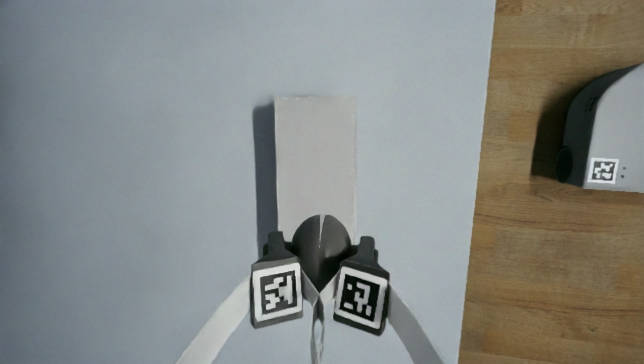

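Emit:
execute_actions:
  actions:
    - {"r1":{"joints":{"gripper_m":0.16,"wrist_pitch_rad":-1.35}}}
  cameras: []

Emit:
execute_actions:
  actions:
    - {"r1":{"joints":{"lift_m":0.91}}}
  cameras: []

Emit:
execute_actions:
  actions:
    - {"r1":{"joints":{"gripper_m":0.0}}}
  cameras: []

Emit:
execute_actions:
  actions:
    - {"r1":{"joints":{"arm_m":0.44}}}
  cameras: []

Emit:
execute_actions:
  actions:
    - {"r1":{"joints":{"gripper_m":0.16,"lift_m":0.93}}}
  cameras: []

Emit:
execute_actions:
  actions:
    - {"r1":{"joints":{"wrist_pitch_rad":-1.57,"arm_m":0.495}}}
  cameras: ["r1_wrist_camera"]

Scene clock: 98.13 s.
r1.base_odometry: x=-0.707 y=+1.131 heading=-0.785 (m, m, rad; r1's odometry frame)
r1.turned_by_wheels: +0.000 (rad since the last result)
r1.turned_by_imu: +0.000 (rad since the last result)
r1.base_tilt: forward=+0.4 right=-0.4 (deg)
r1.lidar_m: 2.13 1.81 1.33 1.27 1.31 1.78 2.61 1.10 1.29 1.24 0.75 2.15
r1.head_depth_mm: 1124 906 778 1624 1428 1273 1147 / 1117 904 776 1613 1423 1272 1149 / 1113 901 774 1614 1417 1267 1162 / 1110 896 772 1620 1421 1262 1157 / 1102 896 770 1605 1408 1259 1138 / 1098 891 769 1604 1417 1258 1139 / 1092 886 784 1610 1409 1255 1133
r1.base_status: not commanded
r1.joint_positions: lift_m=+1.080 arm_m=+0.520 wrist_yaw_rad=-0.001 wrist_pitch_rad=-1.352 wrist_roll_rad=+1.575 gripper_m=+0.160 head_pan_rad=-1.577 head_tilt_rad=-0.890
r1.joint_status: all done
r1.motor_effort: left_wheel=+1(1) right_wheel=+0(1) lift_m=+34(34) arm_m=+2(2) wrist_yaw_rad=+1(1) wrist_pitch_rad=+1(2) wrist_roll_rad=-2(2) gripper_m=+0(89) head_pan_rad=+3(3) head_tilt_rad=-4(4) (%)
r1.hand_pose: x=-0.0216 y=-0.6966 z=+0.9631 quat_wxyz=(-0.002, -0.002, -0.780, -0.626) (m; r1's base frame)
r1.wrist_depth_mm: 417 396 368 340 321 309 916 / 437 400 375 349 330 318 922 / 435 412 389 328 333 326 959 / 451 421 393 335 341 - - / 477 427 403 343 351 - 981 / 496 438 410 355 357 346 - / 507 463 429 390 369 361 -
r2.base_odometry: x=+0.566 y=+0.565 heading=+2.095 (m, m, rad; r2's odometry frame)
r2.turned_by_wheels: +0.000 (rad since the last result)
r2.turned_by_imu: +0.000 (rad since the last result)
r2.base_tilt: forward=+0.9 right=+0.1 (deg)
r2.lidar_m: 2.32 2.45 2.15 2.10 2.22 2.51 2.45 1.04 0.80 0.78 0.82 1.18
r2.head_depth_mm: 3159 3354 3542 3478 878 727 941 / 3183 3383 3511 3722 883 731 946 / 3227 3415 3541 3758 890 730 950 / 3256 3343 3527 3785 890 733 953 / 3174 3401 3530 3806 898 738 959 / 3223 3437 3566 3700 903 741 961 / 3237 3411 3598 3830 907 744 963
r2.base_status: not commanded
r2.joint_positions: lift_m=+0.280 arm_m=+0.000 wrist_yaw_rad=+2.916 wrist_pitch_rad=-0.336 wrist_roll_rad=+0.011 gripper_m=+0.037 head_pan_rad=-1.563 head_tilt_rad=-0.297
r2.joint_status: not commanded
r2.motor_effort: left_wheel=+2(3) right_wheel=-2(1) lift_m=+22(23) arm_m=+0(0) wrist_yaw_rad=+1(1) wrist_pitch_rad=+8(8) wrist_roll_rad=+1(0) gripper_m=+0(1) head_pan_rad=-3(3) head_tilt_rad=-1(1) (%)
r2.hand_pose: x=+0.0310 y=+0.0831 z=+0.3116 quat_wxyz=(+0.197, +0.710, +0.038, +0.676) (m; r2's base frame)
r2.wrist_depth_mm: - - - - - - - / - - - - - - - / - - - - - - - / 909 - 870 852 864 855 862 / 689 - 718 683 680 645 673 / 554 560 - 539 - 553 546 / 472 488 - 477 460 460 458
r3.base_odometry: x=+1.604 y=+0.191 heading=+2.880 (m, m, rad; r3's odometry frame)
r3.turned_by_wheels: +0.000 (rad since the last result)
r3.turned_by_imu: +0.001 (rad since the last result)
r3.base_tilt: forward=-0.5 right=-0.8 (deg)
r3.lidar_m: 2.21 2.32 1.05 1.57 1.27 2.64 2.57 1.32 0.99 0.97 1.01 1.39
r3.head_depth_mm: 3398 3579 3846 3838 956 1108 1203 / 3466 3652 3814 - 961 1111 1205 / 3420 3637 3973 3125 976 1114 1200 / 3421 - - - 985 1115 1209 / 3427 3766 3885 - 1001 1118 1220 / 3503 3779 3912 - 1009 1126 1218 / 3526 3594 1036 1017 1020 1133 1226
r3.base_status: not commanded
r3.joint_positions: lift_m=+0.280 arm_m=-0.003 wrist_yaw_rad=+2.927 wrist_pitch_rad=-0.512 wrist_roll_rad=+0.019 gripper_m=+0.037 head_pan_rad=-1.563 head_tilt_rad=-0.297
r3.joint_status: not commanded
r3.motor_effort: left_wheel=-2(2) right_wheel=+1(1) lift_m=+14(14) arm_m=+0(1) wrist_yaw_rad=+0(1) wrist_pitch_rad=+4(4) wrist_roll_rad=+0(1) gripper_m=+0(0) head_pan_rad=-2(2) head_tilt_rad=-2(1) (%)
r3.hand_pose: x=+0.0238 y=+0.0643 z=+0.2725 quat_wxyz=(+0.252, +0.705, +0.103, +0.655) (m; r3's base frame)
r3.wrist_depth_mm: - - - - - - - / 823 - 887 916 924 958 975 / 675 - 724 715 731 736 785 / 579 - 597 605 626 623 628 / 499 511 - 539 522 539 533 / - - - 443 456 464 467 / - - - 403 405 411 411
pictures: none
No camera images: the call's "cameras" was empty. Leave "cameras" out to get every camera's image.

Scene clock: 100.50 s.
r1.base_odometry: x=-0.707 y=+1.131 heading=-0.785 (m, m, rad; r1's odometry frame)
r1.turned_by_wheels: +0.000 (rad since the last result)
r1.turned_by_imu: +0.000 (rad since the last result)
r1.base_tilt: forward=+0.4 right=-0.5 (deg)
r1.lidar_m: 2.13 1.80 1.33 1.27 1.32 1.78 2.61 1.10 1.29 1.24 0.75 2.14
r1.head_depth_mm: - - 760 1611 1427 1271 1148 / 1095 901 776 1622 1420 1271 1145 / - 899 773 1619 1422 1269 1158 / 1147 896 763 1622 1416 1268 1154 / 1103 894 770 1607 1419 1259 1137 / 1099 889 770 1610 1412 1258 1137 / 1095 887 782 1609 1414 1264 1134
r1.base_status: not commanded
r1.joint_positions: lift_m=+0.910 arm_m=+0.520 wrist_yaw_rad=-0.001 wrist_pitch_rad=-1.352 wrist_roll_rad=+1.575 gripper_m=+0.160 head_pan_rad=-1.577 head_tilt_rad=-0.890
r1.joint_status: all done
r1.motor_effort: left_wheel=+1(2) right_wheel=-1(0) lift_m=+28(28) arm_m=+2(1) wrist_yaw_rad=+1(1) wrist_pitch_rad=+1(1) wrist_roll_rad=-2(2) gripper_m=+0(0) head_pan_rad=+3(3) head_tilt_rad=-4(4) (%)
r1.hand_pose: x=-0.0216 y=-0.6967 z=+0.7934 quat_wxyz=(-0.002, -0.002, -0.780, -0.626) (m; r1's base frame)
r1.wrist_depth_mm: 215 203 188 179 167 159 152 / 223 208 162 154 172 162 155 / 228 214 165 157 176 165 158 / 235 220 167 162 179 169 162 / 243 222 173 165 184 171 168 / - 227 177 168 186 180 842 / 260 239 184 173 191 181 853
r2.base_odometry: x=+0.566 y=+0.565 heading=+2.095 (m, m, rad; r2's odometry frame)
r2.turned_by_wheels: +0.000 (rad since the last result)
r2.turned_by_imu: +0.000 (rad since the last result)
r2.base_tilt: forward=+0.8 right=+0.0 (deg)
r2.lidar_m: 2.31 2.45 2.15 2.10 2.22 2.52 2.46 1.05 0.80 0.78 0.82 1.18
r2.head_depth_mm: 3224 3404 3515 3474 881 726 943 / 3216 3412 3499 3751 883 727 945 / 3241 3407 3577 3778 884 732 947 / 3244 3346 2723 3772 892 735 953 / 3222 3399 3568 3738 900 738 955 / 3238 3406 3612 3740 900 742 963 / 3272 3437 3633 3768 909 745 963
r2.base_status: not commanded
r2.joint_positions: lift_m=+0.280 arm_m=+0.000 wrist_yaw_rad=+2.916 wrist_pitch_rad=-0.336 wrist_roll_rad=+0.011 gripper_m=+0.037 head_pan_rad=-1.563 head_tilt_rad=-0.297
r2.joint_status: not commanded
r2.motor_effort: left_wheel=+2(2) right_wheel=-2(2) lift_m=+22(23) arm_m=+0(0) wrist_yaw_rad=+1(0) wrist_pitch_rad=+8(8) wrist_roll_rad=+1(0) gripper_m=+0(1) head_pan_rad=-3(3) head_tilt_rad=-1(1) (%)
r2.hand_pose: x=+0.0310 y=+0.0831 z=+0.3116 quat_wxyz=(+0.197, +0.710, +0.038, +0.676) (m; r2's base frame)
r2.wrist_depth_mm: - - - - - - - / - - - - - - - / - - - - - - - / 906 - 892 858 868 829 846 / 690 - 703 678 691 686 670 / 568 546 - 533 - 550 545 / 475 488 - 478 461 460 460
r3.base_odometry: x=+1.604 y=+0.191 heading=+2.880 (m, m, rad; r3's odometry frame)
r3.turned_by_wheels: +0.000 (rad since the last result)
r3.turned_by_imu: +0.000 (rad since the last result)
r3.base_tilt: forward=-0.5 right=-0.7 (deg)
r3.lidar_m: 2.21 2.32 1.05 1.57 1.26 2.63 2.57 1.32 0.99 0.96 1.01 1.39
r3.head_depth_mm: 3430 3664 3840 3953 953 1104 1206 / 3463 3668 3862 - 964 1115 1206 / 3422 3712 3920 3080 979 1113 1218 / 3448 - - - 981 1116 1211 / 3392 3642 3909 - 994 1115 1216 / 3467 3665 3936 - 1006 1122 1221 / 3550 3569 1041 1016 1024 1130 1221
r3.base_status: not commanded
r3.joint_positions: lift_m=+0.280 arm_m=-0.003 wrist_yaw_rad=+2.927 wrist_pitch_rad=-0.512 wrist_roll_rad=+0.019 gripper_m=+0.037 head_pan_rad=-1.563 head_tilt_rad=-0.297
r3.joint_status: not commanded
r3.motor_effort: left_wheel=-3(2) right_wheel=+1(2) lift_m=+14(14) arm_m=+0(0) wrist_yaw_rad=+0(0) wrist_pitch_rad=+4(4) wrist_roll_rad=+0(0) gripper_m=-1(1) head_pan_rad=-3(3) head_tilt_rad=-2(2) (%)
r3.hand_pose: x=+0.0238 y=+0.0643 z=+0.2725 quat_wxyz=(+0.252, +0.705, +0.103, +0.655) (m; r3's base frame)
r3.wrist_depth_mm: - - - - - - - / 831 - 889 930 934 968 958 / 702 - 701 707 731 744 765 / 583 - 599 595 616 619 653 / 501 513 - 536 528 529 536 / - - - 441 455 466 471 / - - - 399 403 410 412
pictures: none
No camera images: the call's "cameras" was empty. Leave "cameras" out to get every camera's image.

Scene clock: 102.60 s.
r1.base_odometry: x=-0.707 y=+1.131 heading=-0.785 (m, m, rad; r1's odometry frame)
r1.turned_by_wheels: +0.000 (rad since the last result)
r1.turned_by_imu: +0.000 (rad since the last result)
r1.base_tilt: forward=+0.4 right=-0.5 (deg)
r1.lidar_m: 2.13 1.80 1.32 1.27 1.31 1.78 2.60 1.11 1.29 1.24 0.75 2.14
r1.head_depth_mm: - - 761 1624 1427 1269 1148 / 1120 904 775 1621 1421 1266 1149 / - 901 775 1618 1424 1266 1159 / 1145 899 773 1618 1418 1265 1157 / 1109 895 769 1614 1408 1260 1138 / 1097 896 786 1611 1411 1257 1135 / 1098 889 784 1599 1414 1256 1142
r1.base_status: not commanded
r1.joint_positions: lift_m=+0.910 arm_m=+0.520 wrist_yaw_rad=+0.000 wrist_pitch_rad=-1.309 wrist_roll_rad=+1.568 gripper_m=+0.001 head_pan_rad=-1.577 head_tilt_rad=-0.890
r1.joint_status: all done
r1.motor_effort: left_wheel=-1(0) right_wheel=+3(3) lift_m=+21(29) arm_m=+3(2) wrist_yaw_rad=+0(1) wrist_pitch_rad=-18(24) wrist_roll_rad=+1(2) gripper_m=-28(100) head_pan_rad=+3(3) head_tilt_rad=-4(4) (%)
r1.hand_pose: x=-0.0215 y=-0.7075 z=+0.7953 quat_wxyz=(+0.002, +0.001, -0.793, -0.609) (m; r1's base frame)
r1.wrist_depth_mm: 232 215 198 185 171 160 149 / 239 221 200 156 173 163 153 / 245 227 173 158 176 166 155 / 252 233 177 160 180 169 159 / 262 240 220 165 183 173 163 / 273 250 - 170 184 177 166 / 280 254 189 174 195 179 172
r2.base_odometry: x=+0.566 y=+0.565 heading=+2.095 (m, m, rad; r2's odometry frame)
r2.turned_by_wheels: +0.000 (rad since the last result)
r2.turned_by_imu: +0.000 (rad since the last result)
r2.base_tilt: forward=+0.8 right=+0.1 (deg)
r2.lidar_m: 2.32 2.45 2.15 2.10 2.22 2.51 2.46 1.05 0.80 0.78 0.82 1.18
r2.head_depth_mm: 3217 3375 3553 3513 878 726 941 / 3189 3409 3516 3717 884 729 945 / 3222 3416 3492 3775 887 734 952 / 3209 3364 2721 3714 893 734 955 / 3243 3406 3569 3855 895 740 956 / 3278 3444 3587 3798 903 743 964 / 3220 3440 3677 3808 907 748 965
r2.base_status: not commanded
r2.joint_positions: lift_m=+0.280 arm_m=+0.000 wrist_yaw_rad=+2.916 wrist_pitch_rad=-0.336 wrist_roll_rad=+0.011 gripper_m=+0.037 head_pan_rad=-1.563 head_tilt_rad=-0.297
r2.joint_status: not commanded
r2.motor_effort: left_wheel=+2(2) right_wheel=-1(2) lift_m=+22(23) arm_m=+0(0) wrist_yaw_rad=+1(0) wrist_pitch_rad=+8(8) wrist_roll_rad=+0(0) gripper_m=+0(1) head_pan_rad=-3(3) head_tilt_rad=-2(2) (%)
r2.hand_pose: x=+0.0310 y=+0.0831 z=+0.3116 quat_wxyz=(+0.197, +0.710, +0.038, +0.676) (m; r2's base frame)
r2.wrist_depth_mm: - - - - - - - / - - - - - - - / - - - - - - - / 872 - 867 864 868 886 819 / 688 - 704 658 677 660 655 / 559 564 - 543 - 546 543 / 478 490 - 466 463 463 458
r3.base_odometry: x=+1.604 y=+0.191 heading=+2.880 (m, m, rad; r3's odometry frame)
r3.turned_by_wheels: +0.000 (rad since the last result)
r3.turned_by_imu: +0.000 (rad since the last result)
r3.base_tilt: forward=-0.5 right=-0.7 (deg)
r3.lidar_m: 2.21 2.32 1.05 1.57 1.27 2.63 2.56 1.32 0.99 0.96 1.01 1.39
r3.head_depth_mm: 3492 3718 3815 3965 952 1106 1205 / 3434 3691 3939 3986 961 1105 1208 / 3467 3637 - 3071 975 1111 1210 / 3433 - 3969 - 986 1122 1218 / 3506 3677 3962 - 996 1123 1217 / 3541 3649 3825 - 1006 1132 1218 / 3460 3659 1032 1014 1019 1134 1230
r3.base_status: not commanded
r3.joint_positions: lift_m=+0.280 arm_m=-0.003 wrist_yaw_rad=+2.927 wrist_pitch_rad=-0.512 wrist_roll_rad=+0.019 gripper_m=+0.037 head_pan_rad=-1.563 head_tilt_rad=-0.297
r3.joint_status: not commanded
r3.motor_effort: left_wheel=-3(2) right_wheel=+1(1) lift_m=+14(14) arm_m=+0(0) wrist_yaw_rad=+0(1) wrist_pitch_rad=+3(4) wrist_roll_rad=+0(0) gripper_m=-1(1) head_pan_rad=-2(2) head_tilt_rad=-2(2) (%)
r3.hand_pose: x=+0.0238 y=+0.0643 z=+0.2725 quat_wxyz=(+0.252, +0.705, +0.103, +0.655) (m; r3's base frame)
r3.wrist_depth_mm: - - - - - - - / 839 - 924 889 947 989 971 / 682 - 704 725 745 755 772 / 572 - 605 604 607 627 634 / 499 509 - 536 524 528 534 / - - - 447 458 463 466 / - - - 400 400 408 408
pictures: none
No camera images: the call's "cameras" was empty. Leave "cameras" out to get every camera's image.

Scene clock: 104.40 s.
r1.base_odometry: x=-0.707 y=+1.131 heading=-0.785 (m, m, rad; r1's odometry frame)
r1.turned_by_wheels: +0.000 (rad since the last result)
r1.turned_by_imu: +0.000 (rad since the last result)
r1.base_tilt: forward=+0.4 right=-0.5 (deg)
r1.lidar_m: 2.13 1.80 1.32 1.27 1.31 1.77 2.61 1.10 1.30 1.24 0.75 2.14
r1.head_depth_mm: - - 799 1626 1427 1274 1145 / 1046 883 776 1620 1428 1272 1147 / - 877 762 1613 1422 1268 1158 / 1145 874 755 1614 1417 1264 1159 / 1104 894 759 1606 1416 1264 1144 / 1096 893 785 1606 1411 1257 1138 / 1093 890 784 1610 1410 1261 1135
r1.base_status: not commanded
r1.joint_positions: lift_m=+0.910 arm_m=+0.440 wrist_yaw_rad=+0.000 wrist_pitch_rad=-1.254 wrist_roll_rad=+1.568 gripper_m=+0.004 head_pan_rad=-1.577 head_tilt_rad=-0.890
r1.joint_status: all done
r1.on_its_own: wrist_pitch_rad is at rest, and its effort (-44) is outside its rest range (-20 to +32)
r1.motor_effort: left_wheel=+1(1) right_wheel=-1(3) lift_m=+21(21) arm_m=-6(9) wrist_yaw_rad=-1(1) wrist_pitch_rad=-44(46) wrist_roll_rad=+1(1) gripper_m=-18(27) head_pan_rad=+3(2) head_tilt_rad=-4(3) (%)
r1.hand_pose: x=-0.0215 y=-0.6421 z=+0.7981 quat_wxyz=(+0.002, +0.001, -0.810, -0.587) (m; r1's base frame)
r1.wrist_depth_mm: 252 229 205 187 172 164 741 / 260 234 179 165 175 168 754 / 268 240 179 166 178 801 781 / 273 248 183 171 182 821 798 / 284 255 193 173 184 848 799 / 296 261 - 178 186 863 820 / 308 278 200 187 196 894 826
r2.base_odometry: x=+0.566 y=+0.565 heading=+2.095 (m, m, rad; r2's odometry frame)
r2.turned_by_wheels: +0.000 (rad since the last result)
r2.turned_by_imu: +0.000 (rad since the last result)
r2.base_tilt: forward=+0.9 right=+0.3 (deg)
r2.lidar_m: 2.31 2.44 2.15 2.10 2.21 2.51 2.46 1.04 0.80 0.78 0.82 1.17
r2.head_depth_mm: 3193 3427 3527 3500 878 727 938 / 3225 3392 3516 3731 879 731 946 / 3249 3382 3559 3755 888 733 948 / 3161 3373 2761 3749 893 736 952 / 3239 3429 3550 3796 896 738 959 / 3226 3382 3549 3776 905 744 958 / 3238 3457 3627 3826 908 747 964
r2.base_status: not commanded
r2.joint_positions: lift_m=+0.280 arm_m=+0.000 wrist_yaw_rad=+2.916 wrist_pitch_rad=-0.336 wrist_roll_rad=+0.011 gripper_m=+0.037 head_pan_rad=-1.563 head_tilt_rad=-0.297
r2.joint_status: not commanded
r2.motor_effort: left_wheel=+1(2) right_wheel=-2(2) lift_m=+22(23) arm_m=+0(0) wrist_yaw_rad=+1(1) wrist_pitch_rad=+8(8) wrist_roll_rad=+0(0) gripper_m=-1(0) head_pan_rad=-3(3) head_tilt_rad=-2(2) (%)
r2.hand_pose: x=+0.0310 y=+0.0831 z=+0.3116 quat_wxyz=(+0.197, +0.710, +0.038, +0.676) (m; r2's base frame)
r2.wrist_depth_mm: - - - - - - - / - - - - - - - / - - - - - - - / 898 - 885 858 856 864 829 / 680 - 696 677 694 646 658 / 559 566 - 535 - 545 544 / 481 481 - 474 462 471 462
r3.base_odometry: x=+1.604 y=+0.191 heading=+2.880 (m, m, rad; r3's odometry frame)
r3.turned_by_wheels: +0.000 (rad since the last result)
r3.turned_by_imu: +0.000 (rad since the last result)
r3.base_tilt: forward=-0.4 right=-0.7 (deg)
r3.lidar_m: 2.20 2.32 1.05 1.56 1.26 2.64 2.57 1.32 0.99 0.96 1.01 1.39
r3.head_depth_mm: 3392 3606 3829 3828 955 1106 1201 / 3408 3676 3876 - 968 1113 1194 / 3431 3560 3995 3082 972 1124 1198 / 3517 - - - 990 1121 1217 / 3436 3715 3939 - 1003 1121 1221 / 3492 3717 3916 - 1011 1129 1223 / 3451 3611 1038 1018 1020 1121 1225
r3.base_status: not commanded
r3.joint_positions: lift_m=+0.280 arm_m=-0.003 wrist_yaw_rad=+2.927 wrist_pitch_rad=-0.512 wrist_roll_rad=+0.019 gripper_m=+0.037 head_pan_rad=-1.563 head_tilt_rad=-0.297
r3.joint_status: not commanded
r3.motor_effort: left_wheel=-1(2) right_wheel=+1(1) lift_m=+14(14) arm_m=+0(1) wrist_yaw_rad=+1(1) wrist_pitch_rad=+4(4) wrist_roll_rad=+0(0) gripper_m=-1(1) head_pan_rad=-3(3) head_tilt_rad=-2(2) (%)
r3.hand_pose: x=+0.0238 y=+0.0643 z=+0.2725 quat_wxyz=(+0.252, +0.705, +0.103, +0.655) (m; r3's base frame)
r3.wrist_depth_mm: - - - - - - - / 824 - 894 881 933 954 978 / 689 - 716 728 740 758 777 / 583 - 595 598 615 619 634 / 498 503 - 533 527 527 543 / - - - 446 463 461 466 / - - - 403 404 412 413
pictures: none
No camera images: the call's "cameras" was empty. Leave "cameras" out to get every camera's image.

Scene clock: 106.47 s.
r1.base_odometry: x=-0.707 y=+1.131 heading=-0.785 (m, m, rad; r1's odometry frame)
r1.turned_by_wheels: +0.000 (rad since the last result)
r1.turned_by_imu: +0.000 (rad since the last result)
r1.base_tilt: forward=+0.4 right=-0.4 (deg)
r1.lidar_m: 2.13 1.80 1.32 1.27 1.31 1.77 2.60 1.10 1.30 1.24 0.75 2.14
r1.head_depth_mm: - 882 778 1629 1425 1267 1148 / 1078 903 777 1619 1426 1271 1145 / - 878 753 1616 1419 1264 1161 / 1185 871 753 1614 1422 1265 1154 / 1102 894 754 1616 1417 1268 1140 / 1098 889 770 1606 1415 1256 1138 / 1091 890 783 1604 1410 1257 1134
r1.base_status: not commanded
r1.joint_positions: lift_m=+0.930 arm_m=+0.440 wrist_yaw_rad=+0.001 wrist_pitch_rad=-1.347 wrist_roll_rad=+1.568 gripper_m=+0.160 head_pan_rad=-1.577 head_tilt_rad=-0.890
r1.joint_status: all done
r1.motor_effort: left_wheel=+1(1) right_wheel=-1(1) lift_m=+34(35) arm_m=-3(7) wrist_yaw_rad=-1(1) wrist_pitch_rad=-2(43) wrist_roll_rad=+1(1) gripper_m=-1(89) head_pan_rad=+3(3) head_tilt_rad=-4(4) (%)
r1.hand_pose: x=-0.0215 y=-0.6183 z=+0.8133 quat_wxyz=(+0.002, +0.001, -0.781, -0.624) (m; r1's base frame)
r1.wrist_depth_mm: 240 226 212 198 187 822 785 / 248 231 210 182 192 869 801 / 255 238 187 178 198 862 835 / 262 244 192 182 202 859 838 / 271 248 196 187 209 889 857 / - 254 202 193 214 944 897 / 290 264 206 198 221 952 838
r2.base_odometry: x=+0.566 y=+0.565 heading=+2.095 (m, m, rad; r2's odometry frame)
r2.turned_by_wheels: +0.000 (rad since the last result)
r2.turned_by_imu: +0.000 (rad since the last result)
r2.base_tilt: forward=+0.7 right=-0.1 (deg)
r2.lidar_m: 2.32 2.45 2.15 2.10 2.22 2.52 2.46 1.04 0.80 0.78 0.82 1.18
r2.head_depth_mm: 3224 3369 3537 3484 880 728 941 / 3184 3342 3561 3713 883 732 948 / 3188 3377 3528 3712 887 731 951 / 3212 3404 2704 3675 889 734 950 / 3196 3414 3544 3725 896 741 958 / 3193 3395 3592 3717 903 743 963 / 3227 3455 3590 3810 904 748 958
r2.base_status: not commanded
r2.joint_positions: lift_m=+0.280 arm_m=+0.000 wrist_yaw_rad=+2.916 wrist_pitch_rad=-0.336 wrist_roll_rad=+0.011 gripper_m=+0.037 head_pan_rad=-1.563 head_tilt_rad=-0.297
r2.joint_status: not commanded
r2.motor_effort: left_wheel=+1(3) right_wheel=-1(2) lift_m=+22(23) arm_m=+0(0) wrist_yaw_rad=+0(1) wrist_pitch_rad=+8(8) wrist_roll_rad=+0(1) gripper_m=+0(0) head_pan_rad=-3(3) head_tilt_rad=-2(1) (%)
r2.hand_pose: x=+0.0310 y=+0.0831 z=+0.3116 quat_wxyz=(+0.197, +0.710, +0.038, +0.676) (m; r2's base frame)
r2.wrist_depth_mm: - - - - - - - / - - - - - - - / - - - - - - - / 902 - 877 865 848 855 834 / 697 - 714 679 680 667 662 / 565 558 - 542 - 547 539 / 471 478 - 481 461 463 455
r3.base_odometry: x=+1.604 y=+0.191 heading=+2.880 (m, m, rad; r3's odometry frame)
r3.turned_by_wheels: +0.000 (rad since the last result)
r3.turned_by_imu: +0.000 (rad since the last result)
r3.base_tilt: forward=-0.4 right=-0.8 (deg)
r3.lidar_m: 2.21 2.33 1.05 1.57 1.27 2.64 2.56 1.32 0.99 0.97 1.01 1.39
r3.head_depth_mm: 3477 3683 3866 3938 950 1107 1201 / 3412 3678 3889 3982 961 1116 1203 / 3466 3608 - 3062 973 1111 1205 / 3522 - - - 990 1118 1210 / 3409 3720 3928 - 993 1121 1217 / 3495 3718 3864 - 1010 1130 1221 / 3459 3592 1039 1019 1023 1134 1228
r3.base_status: not commanded
r3.joint_positions: lift_m=+0.280 arm_m=-0.003 wrist_yaw_rad=+2.927 wrist_pitch_rad=-0.512 wrist_roll_rad=+0.019 gripper_m=+0.037 head_pan_rad=-1.563 head_tilt_rad=-0.297
r3.joint_status: not commanded
r3.motor_effort: left_wheel=-2(2) right_wheel=+1(1) lift_m=+14(14) arm_m=+0(0) wrist_yaw_rad=+2(1) wrist_pitch_rad=+4(4) wrist_roll_rad=+0(0) gripper_m=-1(1) head_pan_rad=-2(2) head_tilt_rad=-2(2) (%)
r3.hand_pose: x=+0.0238 y=+0.0643 z=+0.2725 quat_wxyz=(+0.252, +0.705, +0.103, +0.655) (m; r3's base frame)
r3.wrist_depth_mm: - - - - - - - / 836 - 901 909 927 934 995 / 683 - 716 724 739 746 782 / 577 - 595 605 618 632 639 / 499 498 - 532 528 529 544 / - - - 440 459 465 470 / - - - 406 404 412 415
pictures: none
No camera images: the call's "cameras" was empty. Leave "cameras" out to get every camera's image.

Scene clock: 108.00 s.
r1.base_odometry: x=-0.707 y=+1.131 heading=-0.785 (m, m, rad; r1's odometry frame)
r1.turned_by_wheels: +0.000 (rad since the last result)
r1.turned_by_imu: +0.000 (rad since the last result)
r1.base_tilt: forward=+0.4 right=-0.5 (deg)
r1.lidar_m: 2.13 1.80 1.32 1.27 1.31 1.77 2.61 1.10 1.30 1.24 0.75 2.14
r1.head_depth_mm: - 881 761 1629 1429 1273 1147 / 1114 901 778 1623 1427 1270 1143 / - 900 754 1615 1420 1267 1160 / 1185 896 754 1609 1424 1268 1158 / 1105 894 753 1608 1416 1261 1143 / 1101 892 769 1606 1408 1262 1141 / 1093 887 783 1601 1410 1260 1133
r1.base_status: not commanded
r1.joint_positions: lift_m=+0.930 arm_m=+0.495 wrist_yaw_rad=+0.001 wrist_pitch_rad=-1.563 wrist_roll_rad=+1.568 gripper_m=+0.160 head_pan_rad=-1.577 head_tilt_rad=-0.890
r1.joint_status: all done
r1.motor_effort: left_wheel=+1(1) right_wheel=+0(0) lift_m=+34(34) arm_m=+4(5) wrist_yaw_rad=-1(0) wrist_pitch_rad=-3(3) wrist_roll_rad=+1(1) gripper_m=+0(0) head_pan_rad=+3(3) head_tilt_rad=-4(4) (%)
r1.hand_pose: x=-0.0216 y=-0.6173 z=+0.8122 quat_wxyz=(+0.001, +0.001, -0.710, -0.705) (m; r1's base frame)
r1.wrist_depth_mm: 196 196 194 192 194 895 876 / 202 201 169 196 923 916 - / 208 206 173 174 917 959 - / 213 212 176 177 968 949 - / 218 216 181 212 963 974 997 / - 221 187 217 - - - / 232 229 193 221 - - -
r2.base_odometry: x=+0.566 y=+0.565 heading=+2.095 (m, m, rad; r2's odometry frame)
r2.turned_by_wheels: +0.000 (rad since the last result)
r2.turned_by_imu: +0.000 (rad since the last result)
r2.base_tilt: forward=+0.9 right=+0.0 (deg)
r2.lidar_m: 2.31 2.45 2.14 2.10 2.22 2.51 2.46 1.04 0.80 0.78 0.82 1.17
r2.head_depth_mm: 3198 3341 3591 3468 876 727 941 / 3236 3412 3514 3725 884 730 950 / 3194 3425 3555 3735 889 731 950 / 3208 3373 2702 3747 893 735 954 / 3203 3392 3554 3777 896 742 957 / 3243 3389 3555 3771 902 741 957 / 3222 3439 3631 3805 909 747 964
r2.base_status: not commanded
r2.joint_positions: lift_m=+0.280 arm_m=+0.000 wrist_yaw_rad=+2.916 wrist_pitch_rad=-0.336 wrist_roll_rad=+0.011 gripper_m=+0.037 head_pan_rad=-1.563 head_tilt_rad=-0.297
r2.joint_status: not commanded
r2.motor_effort: left_wheel=+1(3) right_wheel=-1(2) lift_m=+22(22) arm_m=+0(0) wrist_yaw_rad=+1(1) wrist_pitch_rad=+8(8) wrist_roll_rad=+0(1) gripper_m=+0(1) head_pan_rad=-3(3) head_tilt_rad=-2(1) (%)
r2.hand_pose: x=+0.0310 y=+0.0831 z=+0.3116 quat_wxyz=(+0.197, +0.710, +0.038, +0.676) (m; r2's base frame)
r2.wrist_depth_mm: - - - - - - - / - - - - - - - / - - - - - - - / 902 - 870 860 877 840 837 / 675 - 697 667 698 658 664 / 550 570 - 532 - 543 534 / 475 485 - 476 461 457 455
r3.base_odometry: x=+1.604 y=+0.191 heading=+2.880 (m, m, rad; r3's odometry frame)
r3.turned_by_wheels: +0.000 (rad since the last result)
r3.turned_by_imu: +0.000 (rad since the last result)
r3.base_tilt: forward=-0.6 right=-0.7 (deg)
r3.lidar_m: 2.21 2.32 1.05 1.56 1.27 2.64 2.56 1.32 0.99 0.97 1.01 1.39
r3.head_depth_mm: 3433 3592 3796 3888 952 1106 1199 / 3426 3669 3828 - 965 1108 1204 / 3465 3667 3981 3082 975 1116 1207 / 3485 - 3964 - 985 1115 1214 / 3447 3661 3969 - 994 1119 1222 / 3465 3634 3869 - 1007 1124 1221 / 3509 3653 1039 1016 1022 1130 1226
r3.base_status: not commanded
r3.joint_positions: lift_m=+0.280 arm_m=-0.003 wrist_yaw_rad=+2.927 wrist_pitch_rad=-0.512 wrist_roll_rad=+0.019 gripper_m=+0.037 head_pan_rad=-1.563 head_tilt_rad=-0.297
r3.joint_status: not commanded
r3.motor_effort: left_wheel=-2(2) right_wheel=+1(1) lift_m=+14(14) arm_m=+0(0) wrist_yaw_rad=+1(0) wrist_pitch_rad=+4(4) wrist_roll_rad=+0(0) gripper_m=-1(1) head_pan_rad=-2(3) head_tilt_rad=-1(2) (%)
r3.hand_pose: x=+0.0238 y=+0.0643 z=+0.2725 quat_wxyz=(+0.252, +0.705, +0.103, +0.655) (m; r3's base frame)
r3.wrist_depth_mm: - - - - - - - / 840 - 894 918 921 949 995 / 687 - 715 700 741 752 770 / 574 - 603 603 608 626 639 / 493 500 - 536 537 538 548 / - - - 437 461 461 467 / - - - 407 405 417 412
pictures: r1_wrist_camera
camera_calibration (this result's frames):
r1_wrist_camera: T_world_to_cam=[[-0.0472812, 0.998828, -0.0103416, 0.625839], [0.984697, 0.0483458, 0.167435, -0.0543778], [0.167738, -0.00226681, -0.985829, 0.965907], [0, 0, 0, 1]] pos_world=[-0.0788835, -0.620287, 0.967796]
Images, in order (width x height): r1_wrist_camera 644x364.

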